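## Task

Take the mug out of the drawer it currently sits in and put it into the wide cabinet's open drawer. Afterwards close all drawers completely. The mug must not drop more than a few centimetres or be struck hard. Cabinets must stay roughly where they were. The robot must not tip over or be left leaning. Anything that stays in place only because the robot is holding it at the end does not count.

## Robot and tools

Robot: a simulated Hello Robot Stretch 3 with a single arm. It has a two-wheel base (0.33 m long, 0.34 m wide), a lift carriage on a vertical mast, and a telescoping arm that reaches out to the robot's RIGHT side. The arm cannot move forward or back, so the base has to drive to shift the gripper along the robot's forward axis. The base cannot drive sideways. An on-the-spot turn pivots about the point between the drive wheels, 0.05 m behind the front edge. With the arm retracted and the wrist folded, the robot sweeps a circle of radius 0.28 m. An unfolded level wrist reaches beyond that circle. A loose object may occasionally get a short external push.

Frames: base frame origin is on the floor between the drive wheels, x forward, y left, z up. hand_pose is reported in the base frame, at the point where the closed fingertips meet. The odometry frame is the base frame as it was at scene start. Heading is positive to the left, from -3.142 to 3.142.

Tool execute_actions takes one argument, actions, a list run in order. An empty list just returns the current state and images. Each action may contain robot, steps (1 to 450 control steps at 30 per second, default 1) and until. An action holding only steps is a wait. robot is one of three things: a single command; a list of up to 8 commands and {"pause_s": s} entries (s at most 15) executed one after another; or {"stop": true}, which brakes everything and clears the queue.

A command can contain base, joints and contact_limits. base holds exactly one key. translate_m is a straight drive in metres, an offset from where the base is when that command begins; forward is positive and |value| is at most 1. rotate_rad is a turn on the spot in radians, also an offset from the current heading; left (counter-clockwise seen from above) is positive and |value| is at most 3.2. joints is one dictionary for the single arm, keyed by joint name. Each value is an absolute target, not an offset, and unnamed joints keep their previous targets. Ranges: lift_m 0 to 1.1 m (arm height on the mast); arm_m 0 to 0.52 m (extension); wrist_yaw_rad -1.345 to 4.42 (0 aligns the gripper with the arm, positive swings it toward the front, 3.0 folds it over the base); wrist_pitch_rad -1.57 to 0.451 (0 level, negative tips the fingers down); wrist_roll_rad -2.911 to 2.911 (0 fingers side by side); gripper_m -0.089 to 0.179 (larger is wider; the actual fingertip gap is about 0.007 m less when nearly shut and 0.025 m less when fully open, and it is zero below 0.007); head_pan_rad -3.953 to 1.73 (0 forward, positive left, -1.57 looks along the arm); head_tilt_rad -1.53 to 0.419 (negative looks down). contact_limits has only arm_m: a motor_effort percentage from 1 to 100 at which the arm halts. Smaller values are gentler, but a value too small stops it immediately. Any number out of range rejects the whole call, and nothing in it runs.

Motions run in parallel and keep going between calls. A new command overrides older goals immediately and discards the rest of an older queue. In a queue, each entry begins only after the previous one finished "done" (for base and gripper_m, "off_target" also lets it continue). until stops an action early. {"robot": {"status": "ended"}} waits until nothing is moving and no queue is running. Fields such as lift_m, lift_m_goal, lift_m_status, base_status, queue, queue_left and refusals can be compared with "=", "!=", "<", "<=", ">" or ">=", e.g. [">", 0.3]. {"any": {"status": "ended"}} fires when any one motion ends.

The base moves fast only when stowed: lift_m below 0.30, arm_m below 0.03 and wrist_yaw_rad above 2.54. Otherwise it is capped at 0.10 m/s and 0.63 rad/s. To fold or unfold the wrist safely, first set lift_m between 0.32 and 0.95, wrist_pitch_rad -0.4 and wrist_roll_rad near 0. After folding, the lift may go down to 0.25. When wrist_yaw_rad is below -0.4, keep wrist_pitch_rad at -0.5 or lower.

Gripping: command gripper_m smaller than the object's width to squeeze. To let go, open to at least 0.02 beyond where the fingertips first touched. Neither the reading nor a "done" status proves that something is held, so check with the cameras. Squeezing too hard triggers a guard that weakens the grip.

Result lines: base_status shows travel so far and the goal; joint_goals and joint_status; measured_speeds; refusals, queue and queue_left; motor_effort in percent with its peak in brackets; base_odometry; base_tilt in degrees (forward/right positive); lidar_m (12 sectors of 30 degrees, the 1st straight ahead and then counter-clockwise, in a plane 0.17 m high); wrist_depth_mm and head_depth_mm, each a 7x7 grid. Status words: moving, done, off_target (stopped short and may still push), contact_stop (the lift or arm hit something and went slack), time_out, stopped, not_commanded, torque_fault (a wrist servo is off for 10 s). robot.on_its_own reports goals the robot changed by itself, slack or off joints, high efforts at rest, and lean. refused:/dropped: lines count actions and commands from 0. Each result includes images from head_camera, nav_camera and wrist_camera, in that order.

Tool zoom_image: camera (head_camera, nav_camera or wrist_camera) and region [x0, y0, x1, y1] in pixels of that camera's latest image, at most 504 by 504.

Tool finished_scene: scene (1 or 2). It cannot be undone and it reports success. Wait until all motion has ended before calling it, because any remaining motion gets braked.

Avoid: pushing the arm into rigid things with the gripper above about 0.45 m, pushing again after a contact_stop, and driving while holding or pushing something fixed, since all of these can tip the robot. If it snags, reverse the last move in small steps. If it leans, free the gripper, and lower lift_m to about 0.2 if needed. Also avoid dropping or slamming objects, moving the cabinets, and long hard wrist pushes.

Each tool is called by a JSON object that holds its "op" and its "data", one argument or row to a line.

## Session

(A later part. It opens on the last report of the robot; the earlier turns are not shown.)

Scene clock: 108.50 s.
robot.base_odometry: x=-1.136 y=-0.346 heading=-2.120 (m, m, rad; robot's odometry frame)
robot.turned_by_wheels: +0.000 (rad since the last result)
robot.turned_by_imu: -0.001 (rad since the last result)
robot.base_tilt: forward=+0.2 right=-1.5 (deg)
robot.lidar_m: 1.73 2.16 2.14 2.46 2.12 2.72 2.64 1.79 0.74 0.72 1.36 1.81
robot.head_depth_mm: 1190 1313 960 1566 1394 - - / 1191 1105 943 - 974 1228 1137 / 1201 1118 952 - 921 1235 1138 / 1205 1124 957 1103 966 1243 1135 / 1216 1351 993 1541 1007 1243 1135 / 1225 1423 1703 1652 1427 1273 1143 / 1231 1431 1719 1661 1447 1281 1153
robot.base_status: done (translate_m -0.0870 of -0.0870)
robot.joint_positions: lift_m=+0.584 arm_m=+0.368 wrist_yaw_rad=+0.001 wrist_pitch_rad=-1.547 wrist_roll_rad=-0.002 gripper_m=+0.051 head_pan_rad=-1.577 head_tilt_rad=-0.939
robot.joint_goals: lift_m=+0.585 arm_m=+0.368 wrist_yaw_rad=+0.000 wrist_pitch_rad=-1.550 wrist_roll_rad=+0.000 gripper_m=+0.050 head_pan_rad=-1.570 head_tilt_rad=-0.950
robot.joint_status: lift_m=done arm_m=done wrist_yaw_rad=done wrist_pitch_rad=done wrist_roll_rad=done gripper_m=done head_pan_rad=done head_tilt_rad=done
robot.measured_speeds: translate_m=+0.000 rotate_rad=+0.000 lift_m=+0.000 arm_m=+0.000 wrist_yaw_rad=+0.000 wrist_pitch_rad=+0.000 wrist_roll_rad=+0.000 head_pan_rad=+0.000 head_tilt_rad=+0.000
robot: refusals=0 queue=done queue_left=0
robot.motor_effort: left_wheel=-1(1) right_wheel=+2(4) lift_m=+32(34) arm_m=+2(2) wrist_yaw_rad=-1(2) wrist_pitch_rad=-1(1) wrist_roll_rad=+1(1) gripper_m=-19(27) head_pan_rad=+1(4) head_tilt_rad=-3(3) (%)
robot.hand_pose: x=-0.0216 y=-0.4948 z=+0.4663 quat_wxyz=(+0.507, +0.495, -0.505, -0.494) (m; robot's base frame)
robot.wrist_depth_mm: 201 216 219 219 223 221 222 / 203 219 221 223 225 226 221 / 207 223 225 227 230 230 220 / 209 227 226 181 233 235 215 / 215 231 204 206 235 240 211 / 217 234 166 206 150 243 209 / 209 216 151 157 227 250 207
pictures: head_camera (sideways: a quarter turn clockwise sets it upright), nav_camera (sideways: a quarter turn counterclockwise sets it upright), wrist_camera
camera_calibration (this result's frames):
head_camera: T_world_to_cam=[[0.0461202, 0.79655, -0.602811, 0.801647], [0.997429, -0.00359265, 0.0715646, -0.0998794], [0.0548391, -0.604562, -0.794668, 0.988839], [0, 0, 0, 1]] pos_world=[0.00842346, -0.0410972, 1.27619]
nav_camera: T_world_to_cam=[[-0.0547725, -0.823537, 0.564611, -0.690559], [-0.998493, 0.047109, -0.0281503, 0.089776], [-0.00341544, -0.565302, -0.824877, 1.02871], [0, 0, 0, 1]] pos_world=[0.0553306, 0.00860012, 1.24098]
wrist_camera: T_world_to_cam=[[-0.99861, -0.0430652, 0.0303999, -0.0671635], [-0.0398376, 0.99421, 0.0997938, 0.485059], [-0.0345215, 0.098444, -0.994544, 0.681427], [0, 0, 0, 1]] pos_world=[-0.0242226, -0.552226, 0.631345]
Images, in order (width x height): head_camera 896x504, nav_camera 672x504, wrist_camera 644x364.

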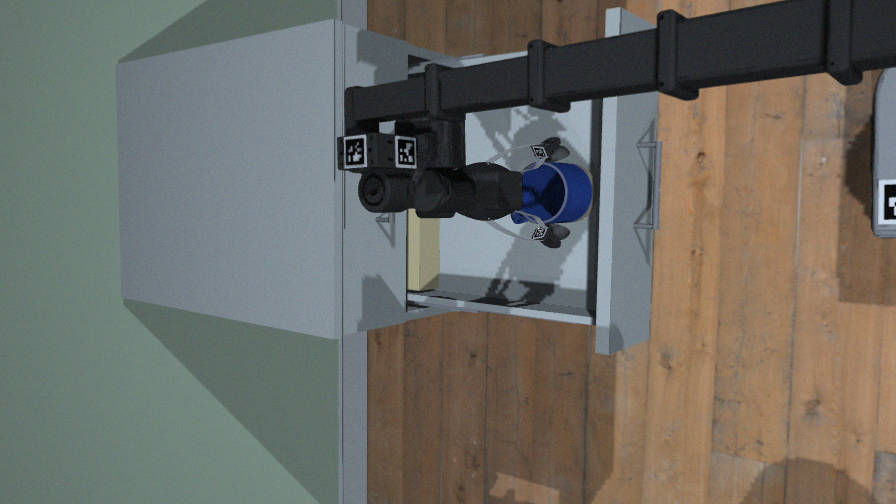

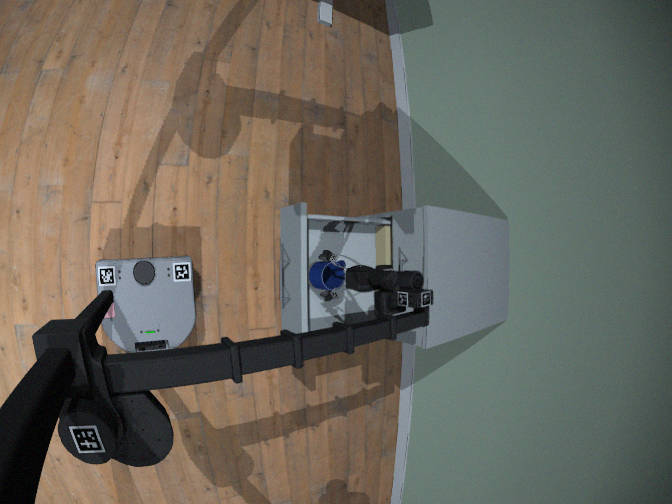

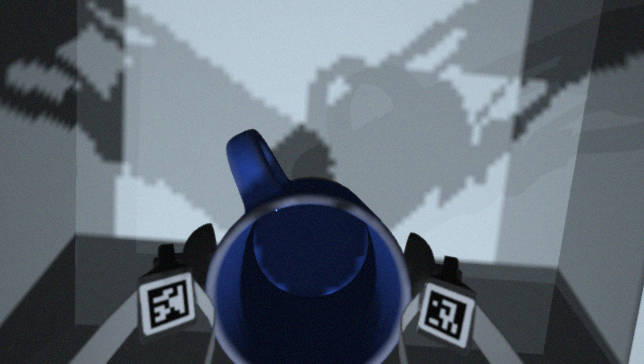

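{"op": "execute_actions", "data": {
  "actions": [
    {"robot": {"joints": {"gripper_m": 0.038, "wrist_roll_rad": 0.3}}, "steps": 40, "until": {"robot": {"status": "ended"}}}
  ]
}}

Scene clock: 128.37 s.
robot.base_odometry: x=-1.136 y=-0.346 heading=-2.120 (m, m, rad; robot's odometry frame)
robot.turned_by_wheels: +0.000 (rad since the last result)
robot.turned_by_imu: -0.001 (rad since the last result)
robot.base_tilt: forward=+0.1 right=-1.5 (deg)
robot.lidar_m: 1.73 2.17 2.14 2.46 2.12 2.72 2.64 1.79 0.74 0.72 1.37 1.81
robot.head_depth_mm: 1190 1325 965 1560 1388 - - / 1195 1102 946 - 973 1226 1139 / 1207 1113 950 - 907 1243 1136 / 1210 1121 957 1100 979 1239 1136 / 1218 1351 989 1544 1002 1248 1138 / 1231 1423 1706 1636 1430 1278 1141 / 1228 1430 1717 1663 1450 1276 1149
robot.base_status: done (translate_m -0.0870 of -0.0870)
robot.joint_positions: lift_m=+0.584 arm_m=+0.368 wrist_yaw_rad=+0.001 wrist_pitch_rad=-1.547 wrist_roll_rad=+0.296 gripper_m=+0.039 head_pan_rad=-1.577 head_tilt_rad=-0.939
robot.joint_goals: lift_m=+0.585 arm_m=+0.368 wrist_yaw_rad=+0.000 wrist_pitch_rad=-1.550 wrist_roll_rad=+0.300 gripper_m=+0.038 head_pan_rad=-1.570 head_tilt_rad=-0.950
robot.joint_status: lift_m=done arm_m=done wrist_yaw_rad=done wrist_pitch_rad=done wrist_roll_rad=done gripper_m=done head_pan_rad=done head_tilt_rad=done
robot.measured_speeds: translate_m=+0.000 rotate_rad=+0.000 lift_m=+0.000 arm_m=+0.000 wrist_yaw_rad=+0.000 wrist_pitch_rad=+0.000 wrist_roll_rad=+0.000 head_pan_rad=+0.000 head_tilt_rad=+0.000
robot: refusals=0 queue=done queue_left=0
robot.motor_effort: left_wheel=-2(1) right_wheel=+2(2) lift_m=+32(32) arm_m=+2(2) wrist_yaw_rad=+1(0) wrist_pitch_rad=-1(1) wrist_roll_rad=+3(3) gripper_m=-24(79) head_pan_rad=+3(3) head_tilt_rad=-3(2) (%)
robot.hand_pose: x=-0.0217 y=-0.4948 z=+0.4663 quat_wxyz=(+0.426, +0.416, -0.574, -0.562) (m; robot's base frame)
robot.wrist_depth_mm: 215 218 219 219 221 222 184 / 217 220 221 224 226 225 192 / 223 223 225 226 229 229 198 / 227 227 227 180 232 234 205 / 219 232 204 205 233 240 217 / 211 235 165 206 149 241 220 / 200 242 151 158 194 200 188
pictures: head_camera (sideways: a quarter turn clockwise sets it upright), nav_camera (sideways: a quarter turn counterclockwise sets it upright), wrist_camera
camera_calibration (this result's frames):
head_camera: T_world_to_cam=[[0.0461199, 0.79655, -0.602811, 0.801647], [0.997429, -0.0035923, 0.0715646, -0.0998794], [0.0548393, -0.604562, -0.794668, 0.988839], [0, 0, 0, 1]] pos_world=[0.00842348, -0.0410972, 1.27619]
nav_camera: T_world_to_cam=[[-0.0547722, -0.823538, 0.564611, -0.690559], [-0.998493, 0.0471086, -0.0281503, 0.089776], [-0.00341524, -0.565302, -0.824877, 1.02871], [0, 0, 0, 1]] pos_world=[0.0553306, 0.00860014, 1.24098]
wrist_camera: T_world_to_cam=[[-0.967451, 0.251964, 0.023499, 0.0826859], [0.253043, 0.96224, 0.100312, 0.475288], [0.00266331, 0.102993, -0.994678, 0.684539], [0, 0, 0, 1]] pos_world=[-0.042097, -0.548678, 0.631276]
Images, in order (width x height): head_camera 896x504, nav_camera 672x504, wrist_camera 644x364.

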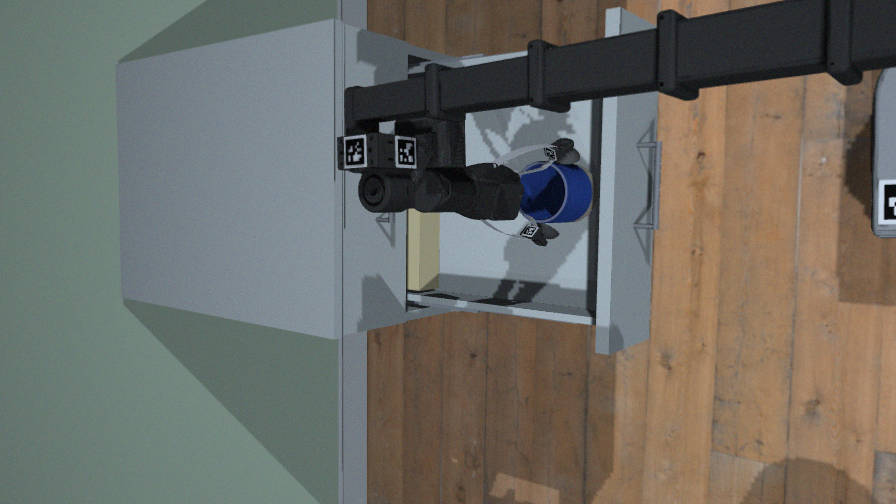

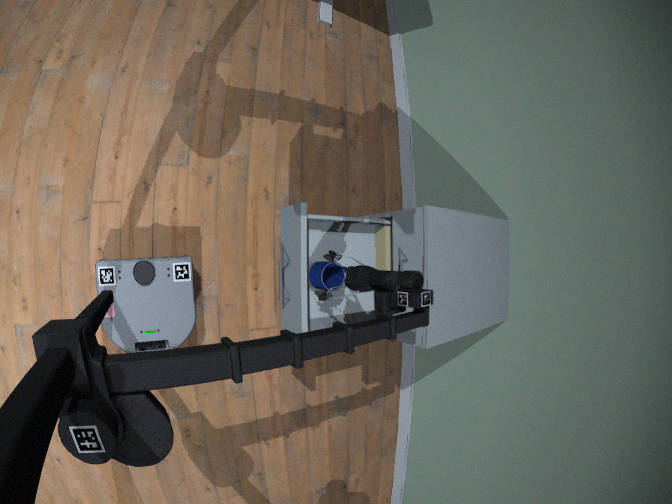

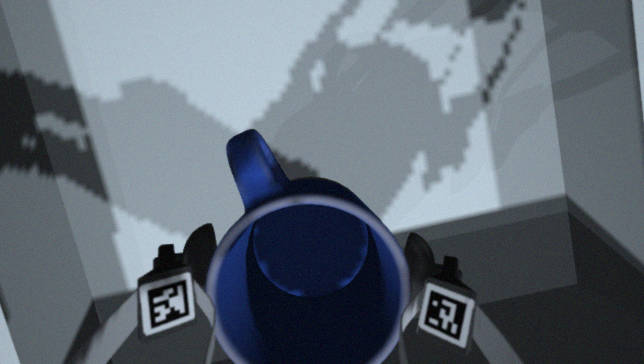

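{"op": "execute_actions", "data": {
  "actions": [
    {"robot": {"joints": {"lift_m": 0.705, "wrist_roll_rad": 0.0}}, "steps": 90, "until": {"robot": {"lift_m": [">", 0.665]}}},
    {"robot": {"joints": {"wrist_yaw_rad": 1.6, "wrist_roll_rad": -1.54}}, "steps": 90, "until": {"robot": {"lift_m": [">", 0.695]}}},
    {"robot": {"joints": {"arm_m": 0.11}}, "steps": 120, "until": {"robot": {"arm_m": ["<", 0.15], "wrist_yaw_rad": [">", 1.5], "wrist_roll_rad": ["<", -1.45]}}},
    {"robot": {"joints": {"lift_m": 0.29, "head_tilt_rad": -1.15}}, "steps": 200, "until": {"robot": {"status": "ended"}}}
  ]
}}

Scene clock: 158.63 s.
robot.base_odometry: x=-1.136 y=-0.346 heading=-2.120 (m, m, rad; robot's odometry frame)
robot.turned_by_wheels: +0.000 (rad since the last result)
robot.turned_by_imu: -0.002 (rad since the last result)
robot.base_tilt: forward=+0.2 right=-1.5 (deg)
robot.lidar_m: 1.73 2.17 2.14 2.46 2.12 2.72 2.65 1.79 0.20 0.22 1.37 1.81
robot.head_depth_mm: 976 898 1507 1332 1287 1192 - / 945 888 1054 970 1301 - - / 959 892 1064 980 - 1212 - / 963 899 1069 985 1299 1206 1110 / 1008 922 1506 1001 1316 1210 1113 / 1373 1648 1594 1446 1321 1215 1130 / 1372 1661 1600 1440 1325 1222 1136
robot.base_status: done (translate_m -0.0870 of -0.0870)
robot.joint_positions: lift_m=+0.290 arm_m=+0.110 wrist_yaw_rad=+1.598 wrist_pitch_rad=-1.547 wrist_roll_rad=-1.537 gripper_m=+0.046 head_pan_rad=-1.577 head_tilt_rad=-1.136
robot.joint_goals: lift_m=+0.290 arm_m=+0.110 wrist_yaw_rad=+1.600 wrist_pitch_rad=-1.550 wrist_roll_rad=-1.540 gripper_m=+0.045 head_pan_rad=-1.570 head_tilt_rad=-1.150
robot.joint_status: lift_m=done arm_m=done wrist_yaw_rad=done wrist_pitch_rad=done wrist_roll_rad=done gripper_m=done head_pan_rad=done head_tilt_rad=done
robot.measured_speeds: translate_m=+0.000 rotate_rad=+0.000 lift_m=+0.000 arm_m=+0.000 wrist_yaw_rad=+0.000 wrist_pitch_rad=+0.000 wrist_roll_rad=+0.000 head_pan_rad=+0.000 head_tilt_rad=+0.000
robot: refusals=0 queue=done queue_left=0
robot.on_its_own: gripper_m is held at +0.045, not at your +0.038, by its stall guard, which is not easing now
robot.motor_effort: left_wheel=-1(1) right_wheel=+2(2) lift_m=+13(33) arm_m=-2(2) wrist_yaw_rad=+2(2) wrist_pitch_rad=-1(1) wrist_roll_rad=-2(3) gripper_m=-23(26) head_pan_rad=+2(3) head_tilt_rad=-4(15) (%)
robot.hand_pose: x=-0.0392 y=-0.2556 z=+0.1724 quat_wxyz=(+0.507, +0.496, +0.493, +0.504) (m; robot's base frame)
robot.wrist_depth_mm: - - - - - 322 324 / 309 - - - - 326 332 / 315 316 318 327 327 327 336 / 315 319 322 179 337 341 348 / 324 325 203 205 337 348 350 / 338 332 166 206 150 359 359 / 341 341 151 158 357 365 369
pictures: head_camera (sideways: a quarter turn clockwise sets it upright), nav_camera (sideways: a quarter turn counterclockwise sets it upright), wrist_camera
camera_calibration (this result's frames):
head_camera: T_world_to_cam=[[0.0467128, 0.899198, -0.435041, 0.583093], [0.997348, -0.0176508, 0.0706077, -0.0986148], [0.0558115, -0.437186, -0.897638, 1.12267], [0, 0, 0, 1]] pos_world=[0.00845755, -0.0352414, 1.26838]
nav_camera: T_world_to_cam=[[-0.0553186, -0.918179, 0.392286, -0.466083], [-0.998466, 0.0518197, -0.0195113, 0.0785227], [-0.00241326, -0.392763, -0.919636, 1.15184], [0, 0, 0, 1]] pos_world=[0.0553989, 0.0203848, 1.24365]
wrist_camera: T_world_to_cam=[[0.998071, 0.0340785, 0.0518927, 0.0288438], [0.027436, -0.991937, 0.123729, -0.23335], [0.0556907, -0.122067, -0.990958, 0.311549], [0, 0, 0, 1]] pos_world=[-0.0397363, -0.194422, 0.336107]
Images, in order (width x height): head_camera 896x504, nav_camera 672x504, wrist_camera 644x364.

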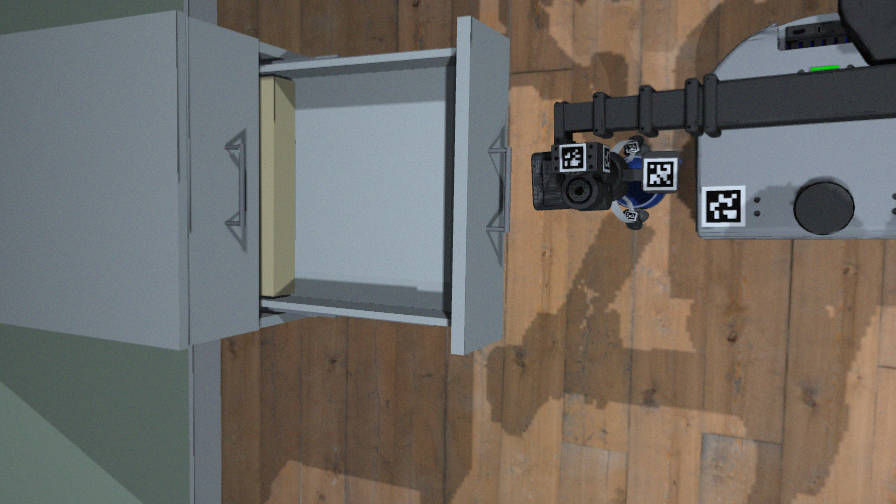

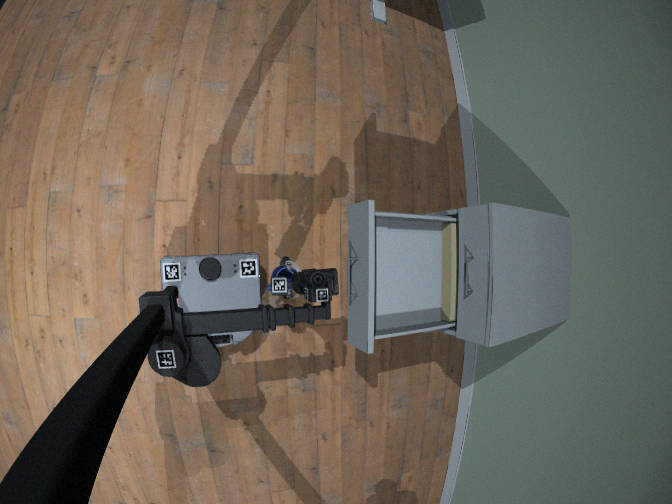

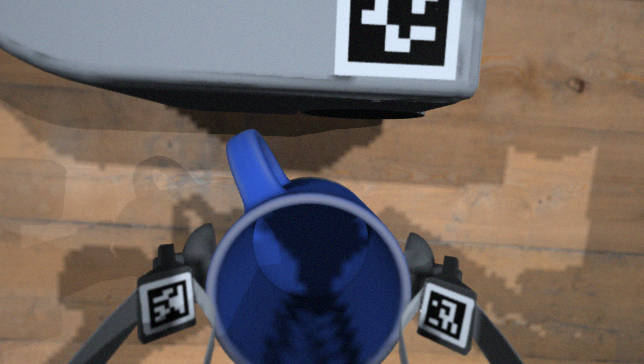

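{"op": "execute_actions", "data": {
  "actions": [
    {"robot": {"joints": {"arm_m": 0.445, "head_tilt_rad": -0.95}, "contact_limits": {"arm_m": 20}}, "steps": 150, "until": {"robot": {"status": "ended"}}}
  ]
}}

Scene clock: 226.57 s.
robot.base_odometry: x=-1.136 y=-0.346 heading=-2.120 (m, m, rad; robot's odometry frame)
robot.turned_by_wheels: +0.000 (rad since the last result)
robot.turned_by_imu: -0.001 (rad since the last result)
robot.base_tilt: forward=+0.1 right=-1.6 (deg)
robot.lidar_m: 1.73 2.17 2.14 2.46 2.13 2.72 2.64 1.79 0.74 0.53 1.37 1.81
robot.head_depth_mm: 1198 1328 968 1538 1391 1237 1119 / 1210 1083 951 1097 1350 1239 - / 1210 1091 957 1075 1327 1246 1133 / 1212 1105 971 1134 1379 1263 1131 / 1226 1354 1004 1553 1406 1260 1145 / 1234 1439 1718 1636 1426 1272 1145 / 1237 1437 1735 1643 1433 1273 1156
robot.base_status: done (translate_m -0.0870 of -0.0870)
robot.joint_positions: lift_m=+0.290 arm_m=+0.445 wrist_yaw_rad=+1.597 wrist_pitch_rad=-1.547 wrist_roll_rad=-1.537 gripper_m=+0.046 head_pan_rad=-1.577 head_tilt_rad=-0.951
robot.joint_goals: lift_m=+0.290 arm_m=+0.445 wrist_yaw_rad=+1.600 wrist_pitch_rad=-1.550 wrist_roll_rad=-1.540 gripper_m=+0.045 head_pan_rad=-1.570 head_tilt_rad=-0.950
robot.joint_status: lift_m=done arm_m=done wrist_yaw_rad=done wrist_pitch_rad=done wrist_roll_rad=done gripper_m=done head_pan_rad=done head_tilt_rad=done
robot.measured_speeds: translate_m=+0.000 rotate_rad=+0.000 lift_m=+0.000 arm_m=+0.000 wrist_yaw_rad=+0.000 wrist_pitch_rad=+0.000 wrist_roll_rad=+0.000 head_pan_rad=+0.000 head_tilt_rad=+0.000
robot: refusals=0 queue=done queue_left=0
robot.on_its_own: gripper_m is held at +0.045, not at your +0.038, by its stall guard, which is not easing now
robot.motor_effort: left_wheel=-1(3) right_wheel=+2(6) lift_m=+14(14) arm_m=+2(7) wrist_yaw_rad=+3(8) wrist_pitch_rad=-1(1) wrist_roll_rad=-2(2) gripper_m=-22(23) head_pan_rad=+3(3) head_tilt_rad=+1(12) (%)
robot.contact_limits: arm_m 20 (drawing in: default 21, maximum 34; extending or still: default 28, maximum 46)
robot.hand_pose: x=-0.0392 y=-0.5902 z=+0.1724 quat_wxyz=(+0.508, +0.496, +0.492, +0.504) (m; robot's base frame)
robot.wrist_depth_mm: 301 304 307 310 317 318 325 / 302 310 311 317 323 326 331 / 313 312 319 321 328 335 336 / 314 323 323 180 332 340 343 / 324 327 204 205 336 348 347 / 332 331 166 206 149 354 359 / 335 342 151 158 352 366 366
pictures: head_camera (sideways: a quarter turn clockwise sets it upright), nav_camera (sideways: a quarter turn counterclockwise sets it upright), wrist_camera
camera_calibration (this result's frames):
head_camera: T_world_to_cam=[[0.0461628, 0.803867, -0.593016, 0.788885], [0.997424, -0.00446873, 0.0715861, -0.0999062], [0.0548956, -0.594793, -0.802002, 0.998374], [0, 0, 0, 1]] pos_world=[0.0084253, -0.0407795, 1.27567]
nav_camera: T_world_to_cam=[[-0.0548124, -0.830384, 0.554488, -0.67737], [-0.998491, 0.0474506, -0.0276426, 0.0891146], [-0.00335678, -0.555167, -0.831732, 1.03762], [0, 0, 0, 1]] pos_world=[0.0553349, 0.00934482, 1.24108]
wrist_camera: T_world_to_cam=[[0.998095, 0.033207, 0.0519965, 0.0396887], [0.0265565, -0.991959, 0.12374, -0.565238], [0.0556874, -0.122124, -0.990951, 0.270644], [0, 0, 0, 1]] pos_world=[-0.0396738, -0.528959, 0.336074]
Images, in order (width x height): head_camera 896x504, nav_camera 672x504, wrist_camera 644x364.

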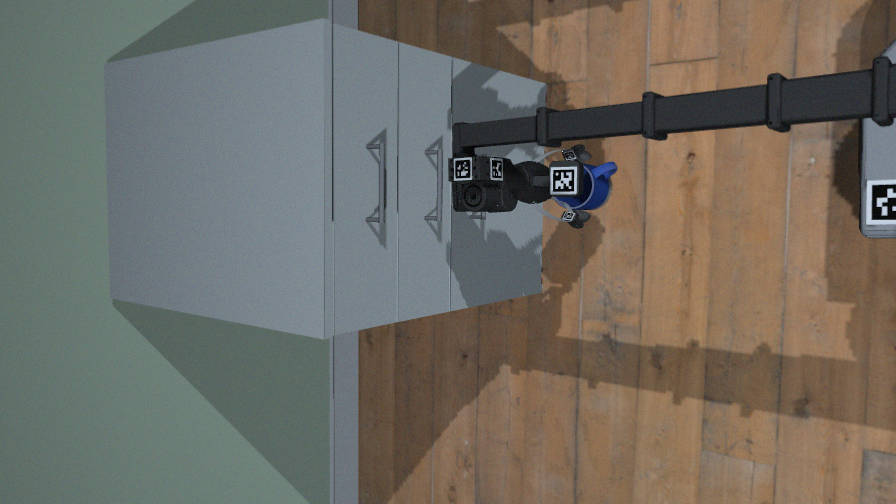

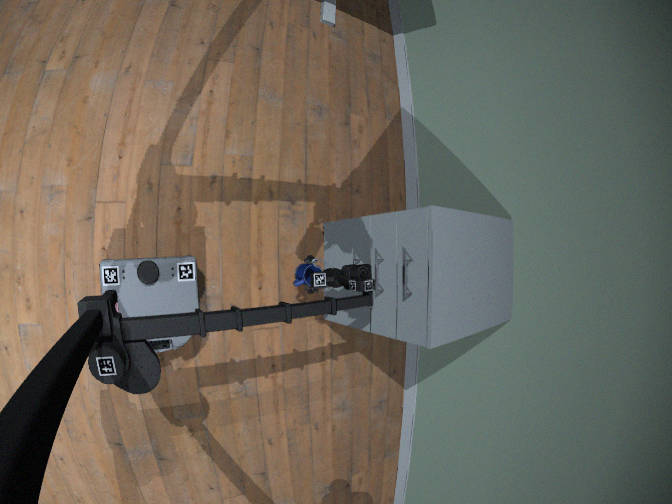

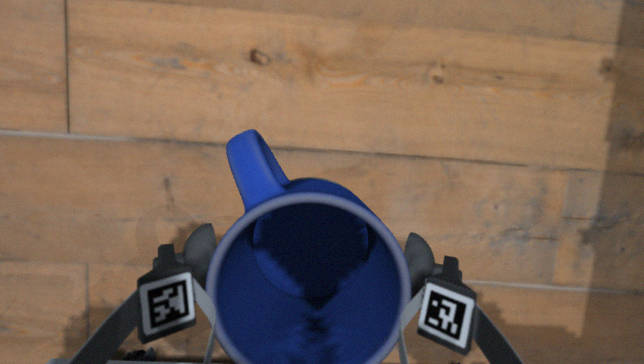

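The drawer appears self-closed (soft-close pull). Zoom to verify.

{"op": "zoom_image", "data": {
  "camera": "head_camera",
  "region": [310, 200, 560, 350]
}}

Region (310, 200, 560, 350) of head_camera's 896x504 image, scaled by 2.016, with more detail than that image has; it fills the top 302 rows of this view, and the rest is white.

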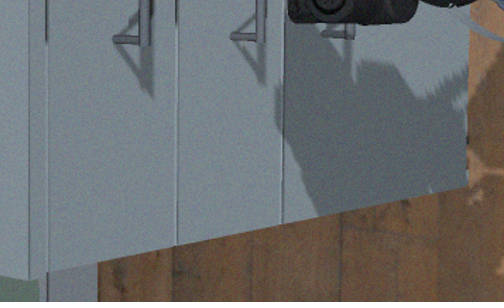

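{"op": "execute_actions", "data": {
  "actions": [
    {"robot": {"base": {"rotate_rad": 2.195}, "joints": {"arm_m": 0.2}}, "steps": 60, "until": {"robot": {"arm_m": ["<", 0.38]}}},
    {"robot": {"joints": {"lift_m": 0.58, "head_pan_rad": -0.7, "head_tilt_rad": -0.8}}, "steps": 200, "until": {"robot": {"base_status": ["!=", "moving"]}}},
    {"robot": {"base": {"translate_m": 1.0}}, "steps": 400, "until": {"robot": {"translate_m": [">=", 0.7]}}},
    {"robot": {"base": {"translate_m": 0.9}}, "steps": 400, "until": {"robot": {"translate_m": [">=", 0.45]}}}
  ]
}}

Scene clock: 254.70 s.
robot.base_odometry: x=+0.011 y=-0.260 heading=+0.075 (m, m, rad; robot's odometry frame)
robot.turned_by_wheels: +2.195 (rad since the last result)
robot.turned_by_imu: +2.219 (rad since the last result)
robot.base_tilt: forward=+0.1 right=-1.5 (deg)
robot.lidar_m: 0.82 1.96 1.94 2.11 2.24 1.71 1.78 2.42 2.25 1.95 1.57 0.76
robot.head_depth_mm: 1372 1558 1791 1785 1502 1304 1161 / 1369 1544 1793 1830 1523 1317 1162 / 1379 1545 1795 1827 1542 1326 1172 / 1350 1498 1704 1558 1346 1335 1175 / 971 1059 1223 1443 1292 1342 1176 / 967 1053 1214 1453 1281 1354 1184 / 966 1053 1207 1443 1275 1364 1203
robot.base_status: moving (translate_m +0.4500 of +0.9000)
robot.joint_positions: lift_m=+0.579 arm_m=+0.200 wrist_yaw_rad=+1.599 wrist_pitch_rad=-1.546 wrist_roll_rad=-1.537 gripper_m=+0.046 head_pan_rad=-0.707 head_tilt_rad=-0.804
robot.joint_goals: lift_m=+0.580 arm_m=+0.200 wrist_yaw_rad=+1.600 wrist_pitch_rad=-1.550 wrist_roll_rad=-1.540 gripper_m=+0.045 head_pan_rad=-0.700 head_tilt_rad=-0.800
robot.joint_status: lift_m=done arm_m=done wrist_yaw_rad=done wrist_pitch_rad=done wrist_roll_rad=done gripper_m=done head_pan_rad=done head_tilt_rad=done
robot.measured_speeds: translate_m=+0.100 rotate_rad=+0.000 lift_m=+0.000 arm_m=+0.000 wrist_yaw_rad=+0.000 wrist_pitch_rad=+0.000 wrist_roll_rad=+0.000 head_pan_rad=+0.000 head_tilt_rad=+0.000
robot: refusals=0 queue=running queue_left=0
robot.on_its_own: gripper_m is held at +0.045, not at your +0.038, by its stall guard, which is not easing now
robot.motor_effort: left_wheel=-1(6) right_wheel=+3(8) lift_m=+31(34) arm_m=-3(3) wrist_yaw_rad=+2(3) wrist_pitch_rad=-1(1) wrist_roll_rad=-2(2) gripper_m=-23(23) head_pan_rad=+3(37) head_tilt_rad=+2(13) (%)
robot.hand_pose: x=-0.0391 y=-0.3457 z=+0.4613 quat_wxyz=(+0.507, +0.495, +0.493, +0.504) (m; robot's base frame)
robot.wrist_depth_mm: 574 587 - - 589 603 610 / 580 579 604 620 625 610 619 / 597 600 610 622 634 635 650 / 620 617 611 180 647 636 661 / 616 621 206 205 649 661 659 / 632 637 166 207 149 658 689 / 634 658 151 157 676 690 708
pictures: head_camera (sideways: a quarter turn clockwise sets it upright), nav_camera (sideways: a quarter turn counterclockwise sets it upright), wrist_camera
camera_calibration (this result's frames):
head_camera: T_world_to_cam=[[-0.511705, 0.491759, -0.704507, 0.937563], [0.63893, 0.766016, 0.0706193, -0.0964742], [0.574392, -0.413995, -0.706174, 0.870592], [0, 0, 0, 1]] pos_world=[0.0413352, -0.0267338, 1.28212]
nav_camera: T_world_to_cam=[[0.530463, -0.518959, 0.670292, -0.831821], [-0.677005, -0.735218, -0.0334517, 0.0947222], [0.510171, -0.436046, -0.741343, 0.91696], [0, 0, 0, 1]] pos_world=[0.0375712, 0.037797, 1.24051]
wrist_camera: T_world_to_cam=[[0.998032, 0.034783, 0.0521729, 0.0169611], [0.0281012, -0.991917, 0.123741, -0.358351], [0.0560552, -0.122031, -0.990942, 0.586844], [0, 0, 0, 1]] pos_world=[-0.0397533, -0.28443, 0.624986]
Images, in order (width x height): head_camera 896x504, nav_camera 672x504, wrist_camera 644x364.

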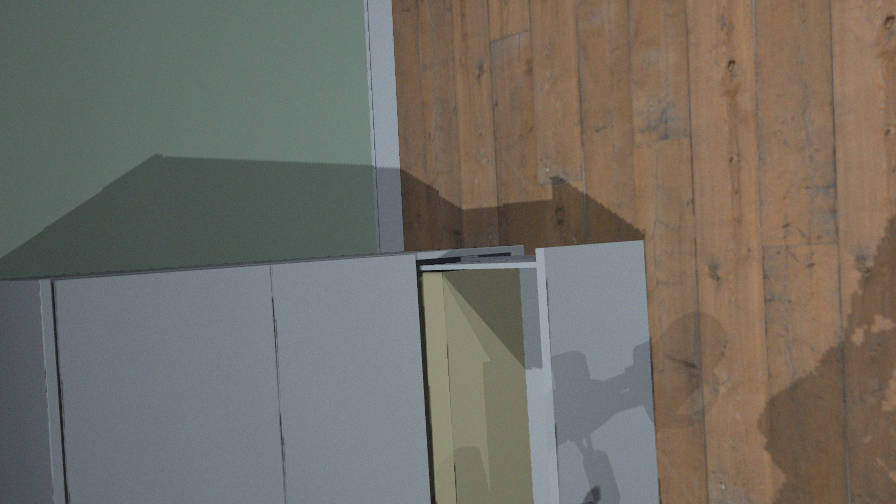

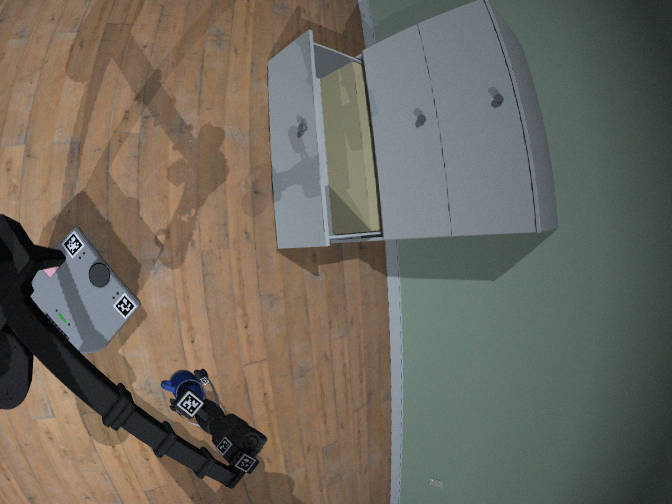

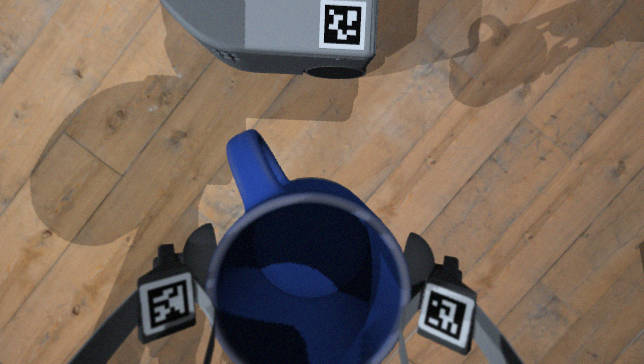

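{"op": "execute_actions", "data": {
  "actions": [
    {"steps": 200, "until": {"robot": {"base_status": ["!=", "moving"]}}},
    {"robot": [{"base": {"translate_m": 0.025}}, {"base": {"rotate_rad": 0.916}, "joints": {"arm_m": 0.36, "head_pan_rad": -1.57, "head_tilt_rad": -1.1}}], "steps": 200, "until": {"robot": {"status": "ended"}}}
  ]
}}

Scene clock: 263.50 s.
robot.base_odometry: x=+0.485 y=-0.224 heading=+0.991 (m, m, rad; robot's odometry frame)
robot.turned_by_wheels: +0.916 (rad since the last result)
robot.turned_by_imu: +0.925 (rad since the last result)
robot.base_tilt: forward=+0.2 right=-1.5 (deg)
robot.lidar_m: 1.62 1.71 2.36 2.59 2.36 2.80 2.45 1.66 0.40 0.38 0.40 0.54
robot.head_depth_mm: 685 817 1302 1448 1296 - - / 683 808 1075 1318 1127 1210 - / 683 819 - 1165 1218 1221 - / 687 821 1020 1333 1218 1214 1110 / 685 822 1023 1339 1228 1218 1112 / 687 823 1024 1338 1232 1218 1127 / 688 820 1026 1341 1227 1233 1131
robot.base_status: done (rotate_rad +0.9159 of +0.9160)
robot.joint_positions: lift_m=+0.579 arm_m=+0.360 wrist_yaw_rad=+1.599 wrist_pitch_rad=-1.546 wrist_roll_rad=-1.537 gripper_m=+0.046 head_pan_rad=-1.563 head_tilt_rad=-1.087
robot.joint_goals: lift_m=+0.580 arm_m=+0.360 wrist_yaw_rad=+1.600 wrist_pitch_rad=-1.550 wrist_roll_rad=-1.540 gripper_m=+0.045 head_pan_rad=-1.570 head_tilt_rad=-1.100
robot.joint_status: lift_m=done arm_m=done wrist_yaw_rad=done wrist_pitch_rad=done wrist_roll_rad=done gripper_m=done head_pan_rad=done head_tilt_rad=done
robot.measured_speeds: translate_m=+0.000 rotate_rad=+0.000 lift_m=+0.000 arm_m=+0.000 wrist_yaw_rad=+0.000 wrist_pitch_rad=+0.000 wrist_roll_rad=+0.000 head_pan_rad=+0.000 head_tilt_rad=+0.000
robot: refusals=0 queue=done queue_left=0
robot.on_its_own: gripper_m is held at +0.045, not at your +0.038, by its stall guard, which is not easing now
robot.motor_effort: left_wheel=+0(4) right_wheel=+2(7) lift_m=+32(32) arm_m=+2(2) wrist_yaw_rad=+2(2) wrist_pitch_rad=-1(1) wrist_roll_rad=-2(2) gripper_m=-22(23) head_pan_rad=-3(36) head_tilt_rad=-3(18) (%)
robot.hand_pose: x=-0.0391 y=-0.5052 z=+0.4613 quat_wxyz=(+0.507, +0.495, +0.493, +0.504) (m; robot's base frame)
robot.wrist_depth_mm: 567 570 579 591 604 607 617 / 243 242 244 261 254 256 289 / 591 358 543 552 567 569 578 / 607 365 534 181 564 588 572 / 619 372 204 206 585 591 600 / 639 320 166 206 149 582 600 / 633 377 151 158 377 428 431
pictures: head_camera (sideways: a quarter turn clockwise sets it upright), nav_camera (sideways: a quarter turn counterclockwise sets it upright), wrist_camera
camera_calibration (this result's frames):
head_camera: T_world_to_cam=[[0.0348078, 0.877288, -0.4787, 0.640034], [0.997468, -0.000776863, 0.0711055, -0.0992681], [0.0620081, -0.479963, -0.875095, 1.09334], [0, 0, 0, 1]] pos_world=[0.00894268, -0.0368083, 1.27022]
nav_camera: T_world_to_cam=[[-0.0431422, -0.89846, 0.436931, -0.524307], [-0.999064, 0.0373963, -0.0217489, 0.0814407], [0.0032009, -0.43746, -0.899232, 1.1253], [0, 0, 0, 1]] pos_world=[0.0551428, 0.0181605, 1.24277]
wrist_camera: T_world_to_cam=[[0.998016, 0.0347927, 0.0524789, 0.0222955], [0.0280734, -0.991917, 0.123741, -0.516611], [0.0563601, -0.122023, -0.990926, 0.567373], [0, 0, 0, 1]] pos_world=[-0.0397254, -0.443979, 0.624981]
Images, in order (width x height): head_camera 896x504, nav_camera 672x504, wrist_camera 644x364.

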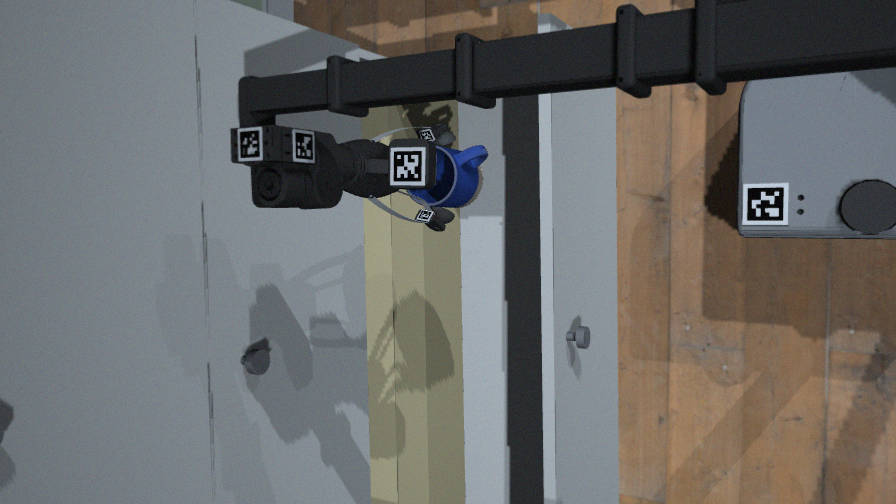

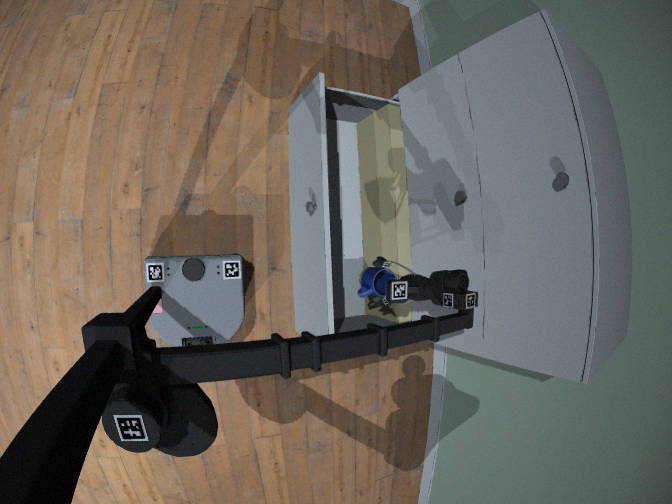

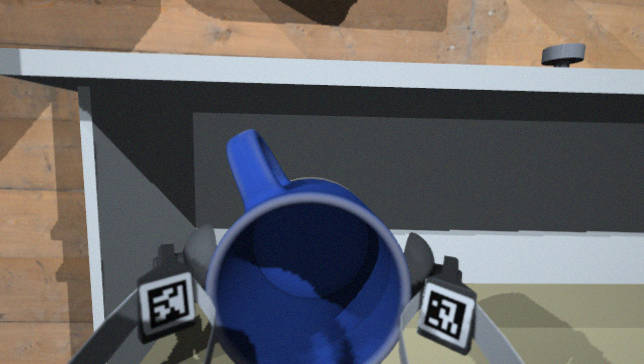

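{"op": "execute_actions", "data": {
  "actions": [
    {"robot": {"joints": {"arm_m": 0.39, "lift_m": 0.262}}, "steps": 200, "until": {"robot": {"status": "ended"}}}
  ]
}}

Scene clock: 274.37 s.
robot.base_odometry: x=+0.485 y=-0.224 heading=+0.991 (m, m, rad; robot's odometry frame)
robot.turned_by_wheels: +0.000 (rad since the last result)
robot.turned_by_imu: -0.001 (rad since the last result)
robot.base_tilt: forward=+0.1 right=-1.5 (deg)
robot.lidar_m: 1.61 1.71 2.35 2.59 2.35 2.79 2.45 1.66 0.40 0.38 0.39 0.53
robot.head_depth_mm: 683 820 1096 1419 1254 1190 1118 / 684 819 1019 1224 1125 1210 - / 683 821 1018 1268 1155 1212 - / 686 819 1019 1333 1226 1216 1116 / 684 819 1023 1335 1233 1214 1118 / 688 820 1025 1343 1232 1226 1126 / 686 823 1027 1340 1231 1233 1129
robot.base_status: done (rotate_rad +0.9159 of +0.9160)
robot.joint_positions: lift_m=+0.262 arm_m=+0.390 wrist_yaw_rad=+1.599 wrist_pitch_rad=-1.546 wrist_roll_rad=-1.537 gripper_m=+0.046 head_pan_rad=-1.563 head_tilt_rad=-1.087
robot.joint_goals: lift_m=+0.262 arm_m=+0.390 wrist_yaw_rad=+1.600 wrist_pitch_rad=-1.550 wrist_roll_rad=-1.540 gripper_m=+0.045 head_pan_rad=-1.570 head_tilt_rad=-1.100
robot.joint_status: lift_m=done arm_m=done wrist_yaw_rad=done wrist_pitch_rad=done wrist_roll_rad=done gripper_m=done head_pan_rad=done head_tilt_rad=done
robot.measured_speeds: translate_m=+0.000 rotate_rad=+0.000 lift_m=+0.000 arm_m=+0.000 wrist_yaw_rad=+0.000 wrist_pitch_rad=+0.000 wrist_roll_rad=+0.000 head_pan_rad=+0.000 head_tilt_rad=+0.000
robot: refusals=0 queue=done queue_left=0
robot.on_its_own: gripper_m is held at +0.045, not at your +0.038, by its stall guard, which is not easing now
robot.motor_effort: left_wheel=+0(1) right_wheel=+2(1) lift_m=+13(32) arm_m=+2(1) wrist_yaw_rad=+1(2) wrist_pitch_rad=-1(1) wrist_roll_rad=-2(2) gripper_m=-21(21) head_pan_rad=-2(3) head_tilt_rad=-3(4) (%)
robot.hand_pose: x=-0.0391 y=-0.5352 z=+0.1444 quat_wxyz=(+0.507, +0.495, +0.493, +0.504) (m; robot's base frame)
robot.wrist_depth_mm: 218 214 211 208 204 202 198 / 221 221 225 229 233 236 239 / 224 228 228 234 235 239 242 / 229 231 232 179 243 244 246 / 233 234 205 205 242 248 253 / 237 241 166 207 149 256 256 / 242 246 151 158 254 260 263
pictures: head_camera (sideways: a quarter turn clockwise sets it upright), nav_camera (sideways: a quarter turn counterclockwise sets it upright), wrist_camera
camera_calibration (this result's frames):
head_camera: T_world_to_cam=[[0.0348082, 0.877288, -0.4787, 0.640034], [0.997468, -0.000777219, 0.0711055, -0.0992681], [0.062008, -0.479963, -0.875095, 1.09334], [0, 0, 0, 1]] pos_world=[0.00894267, -0.0368083, 1.27022]
nav_camera: T_world_to_cam=[[-0.0431425, -0.89846, 0.436931, -0.524307], [-0.999064, 0.0373967, -0.0217489, 0.0814407], [0.00320074, -0.43746, -0.899232, 1.1253], [0, 0, 0, 1]] pos_world=[0.0551428, 0.0181605, 1.24277]
wrist_camera: T_world_to_cam=[[0.998016, 0.0347928, 0.0524789, 0.0399688], [0.0280735, -0.991917, 0.123741, -0.507161], [0.0563601, -0.122023, -0.990926, 0.24971], [0, 0, 0, 1]] pos_world=[-0.0397254, -0.473982, 0.308103]
Images, in order (width x height): head_camera 896x504, nav_camera 672x504, wrist_camera 644x364.

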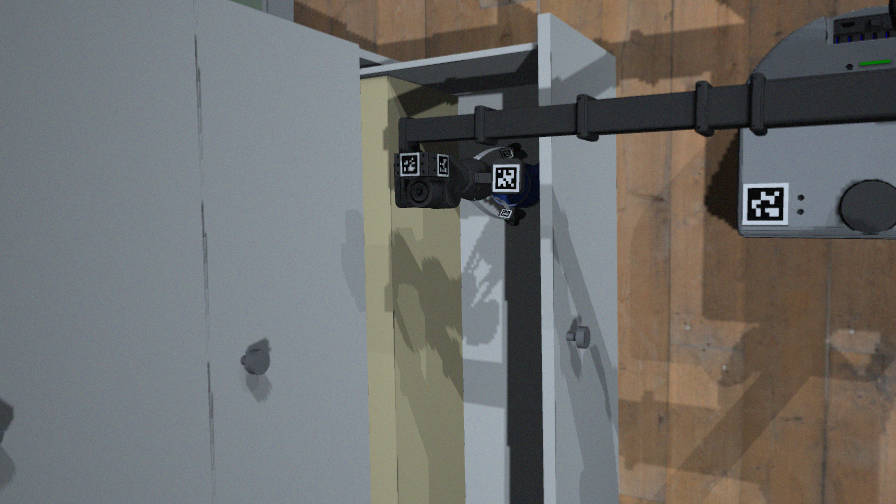

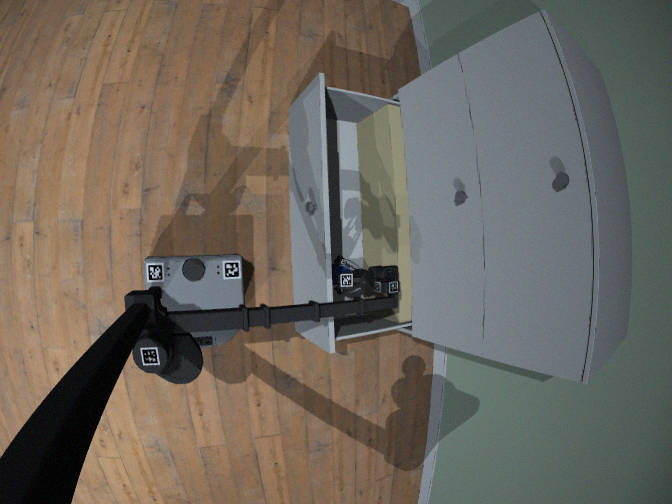

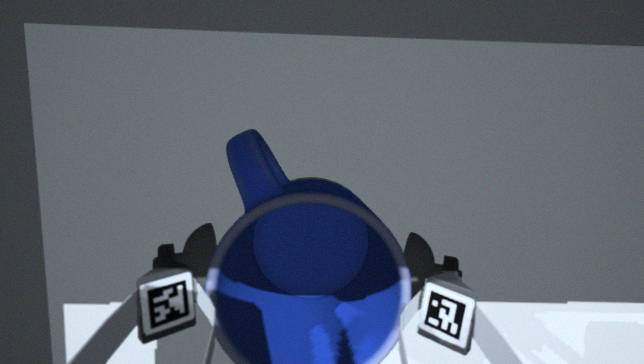

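{"op": "execute_actions", "data": {
  "actions": [
    {"robot": [{"joints": {"lift_m": 0.235}}, {"joints": {"gripper_m": 0.13}}], "steps": 120, "until": {"robot": {"status": "ended"}}}
  ]
}}

Scene clock: 288.57 s.
robot.base_odometry: x=+0.485 y=-0.224 heading=+0.991 (m, m, rad; robot's odometry frame)
robot.turned_by_wheels: +0.000 (rad since the last result)
robot.turned_by_imu: -0.001 (rad since the last result)
robot.base_tilt: forward=+0.1 right=-1.5 (deg)
robot.lidar_m: 1.62 1.71 2.35 2.59 2.36 2.79 2.45 1.67 0.40 0.38 0.39 0.54
robot.head_depth_mm: 683 818 1096 1420 1254 1192 1120 / 684 816 1016 1217 1116 1217 - / 685 819 1021 1269 1128 1219 - / 685 818 1021 1328 1214 1208 1114 / 686 818 1022 1331 1226 1217 1117 / 686 825 1027 1339 1226 1219 1122 / 690 821 1028 1338 1226 1228 1127
robot.base_status: done (rotate_rad +0.9159 of +0.9160)
robot.joint_positions: lift_m=+0.235 arm_m=+0.390 wrist_yaw_rad=+1.599 wrist_pitch_rad=-1.546 wrist_roll_rad=-1.537 gripper_m=+0.130 head_pan_rad=-1.563 head_tilt_rad=-1.087
robot.joint_goals: lift_m=+0.235 arm_m=+0.390 wrist_yaw_rad=+1.600 wrist_pitch_rad=-1.550 wrist_roll_rad=-1.540 gripper_m=+0.130 head_pan_rad=-1.570 head_tilt_rad=-1.100
robot.joint_status: lift_m=done arm_m=done wrist_yaw_rad=done wrist_pitch_rad=done wrist_roll_rad=done gripper_m=done head_pan_rad=done head_tilt_rad=done
robot.measured_speeds: translate_m=+0.000 rotate_rad=+0.000 lift_m=+0.000 arm_m=+0.000 wrist_yaw_rad=+0.000 wrist_pitch_rad=+0.000 wrist_roll_rad=+0.000 head_pan_rad=+0.000 head_tilt_rad=+0.000
robot: refusals=0 queue=done queue_left=0
robot.motor_effort: left_wheel=-1(1) right_wheel=+2(2) lift_m=+14(14) arm_m=+2(2) wrist_yaw_rad=+2(1) wrist_pitch_rad=-1(2) wrist_roll_rad=-2(2) gripper_m=+0(95) head_pan_rad=-3(3) head_tilt_rad=-4(4) (%)
robot.hand_pose: x=-0.0390 y=-0.5352 z=+0.1174 quat_wxyz=(+0.507, +0.495, +0.492, +0.505) (m; robot's base frame)
robot.wrist_depth_mm: 191 194 194 199 201 202 199 / 197 197 200 203 206 208 210 / 200 201 203 206 209 213 213 / 203 204 205 206 212 217 219 / 207 209 210 205 216 220 225 / 211 - 183 208 168 227 229 / 214 218 155 161 226 229 234
pictures: head_camera (sideways: a quarter turn clockwise sets it upright), nav_camera (sideways: a quarter turn counterclockwise sets it upright), wrist_camera
camera_calibration (this result's frames):
head_camera: T_world_to_cam=[[0.0348079, 0.877288, -0.4787, 0.640034], [0.997468, -0.000776982, 0.0711055, -0.0992681], [0.0620081, -0.479963, -0.875095, 1.09334], [0, 0, 0, 1]] pos_world=[0.00894268, -0.0368083, 1.27022]
nav_camera: T_world_to_cam=[[-0.0431423, -0.89846, 0.436931, -0.524307], [-0.999064, 0.0373964, -0.0217489, 0.0814407], [0.00320084, -0.43746, -0.899232, 1.1253], [0, 0, 0, 1]] pos_world=[0.0551428, 0.0181605, 1.24277]
wrist_camera: T_world_to_cam=[[0.998003, 0.0347944, 0.0527246, 0.0412946], [0.028045, -0.991918, 0.123741, -0.503829], [0.056604, -0.122016, -0.990913, 0.222959], [0, 0, 0, 1]] pos_world=[-0.0397026, -0.473989, 0.2811]
Images, in order (width x height): head_camera 896x504, nav_camera 672x504, wrist_camera 644x364.

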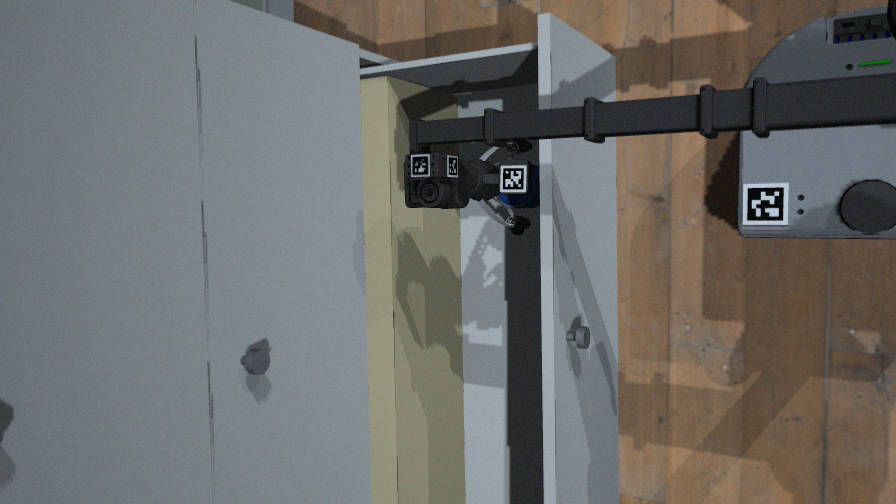

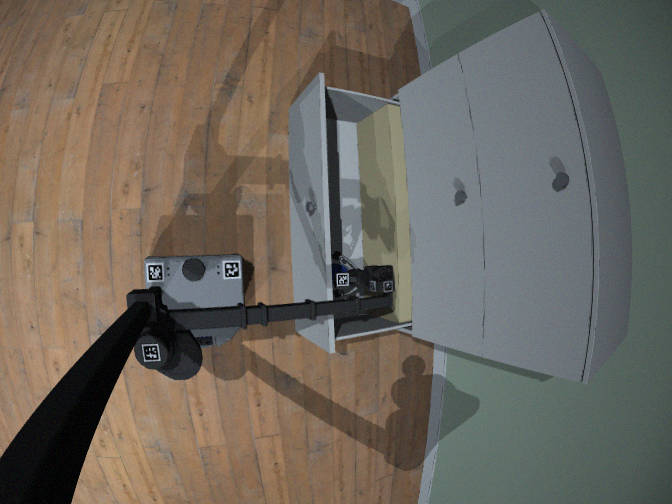

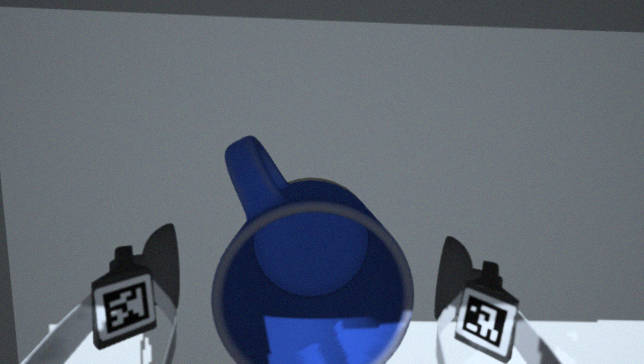

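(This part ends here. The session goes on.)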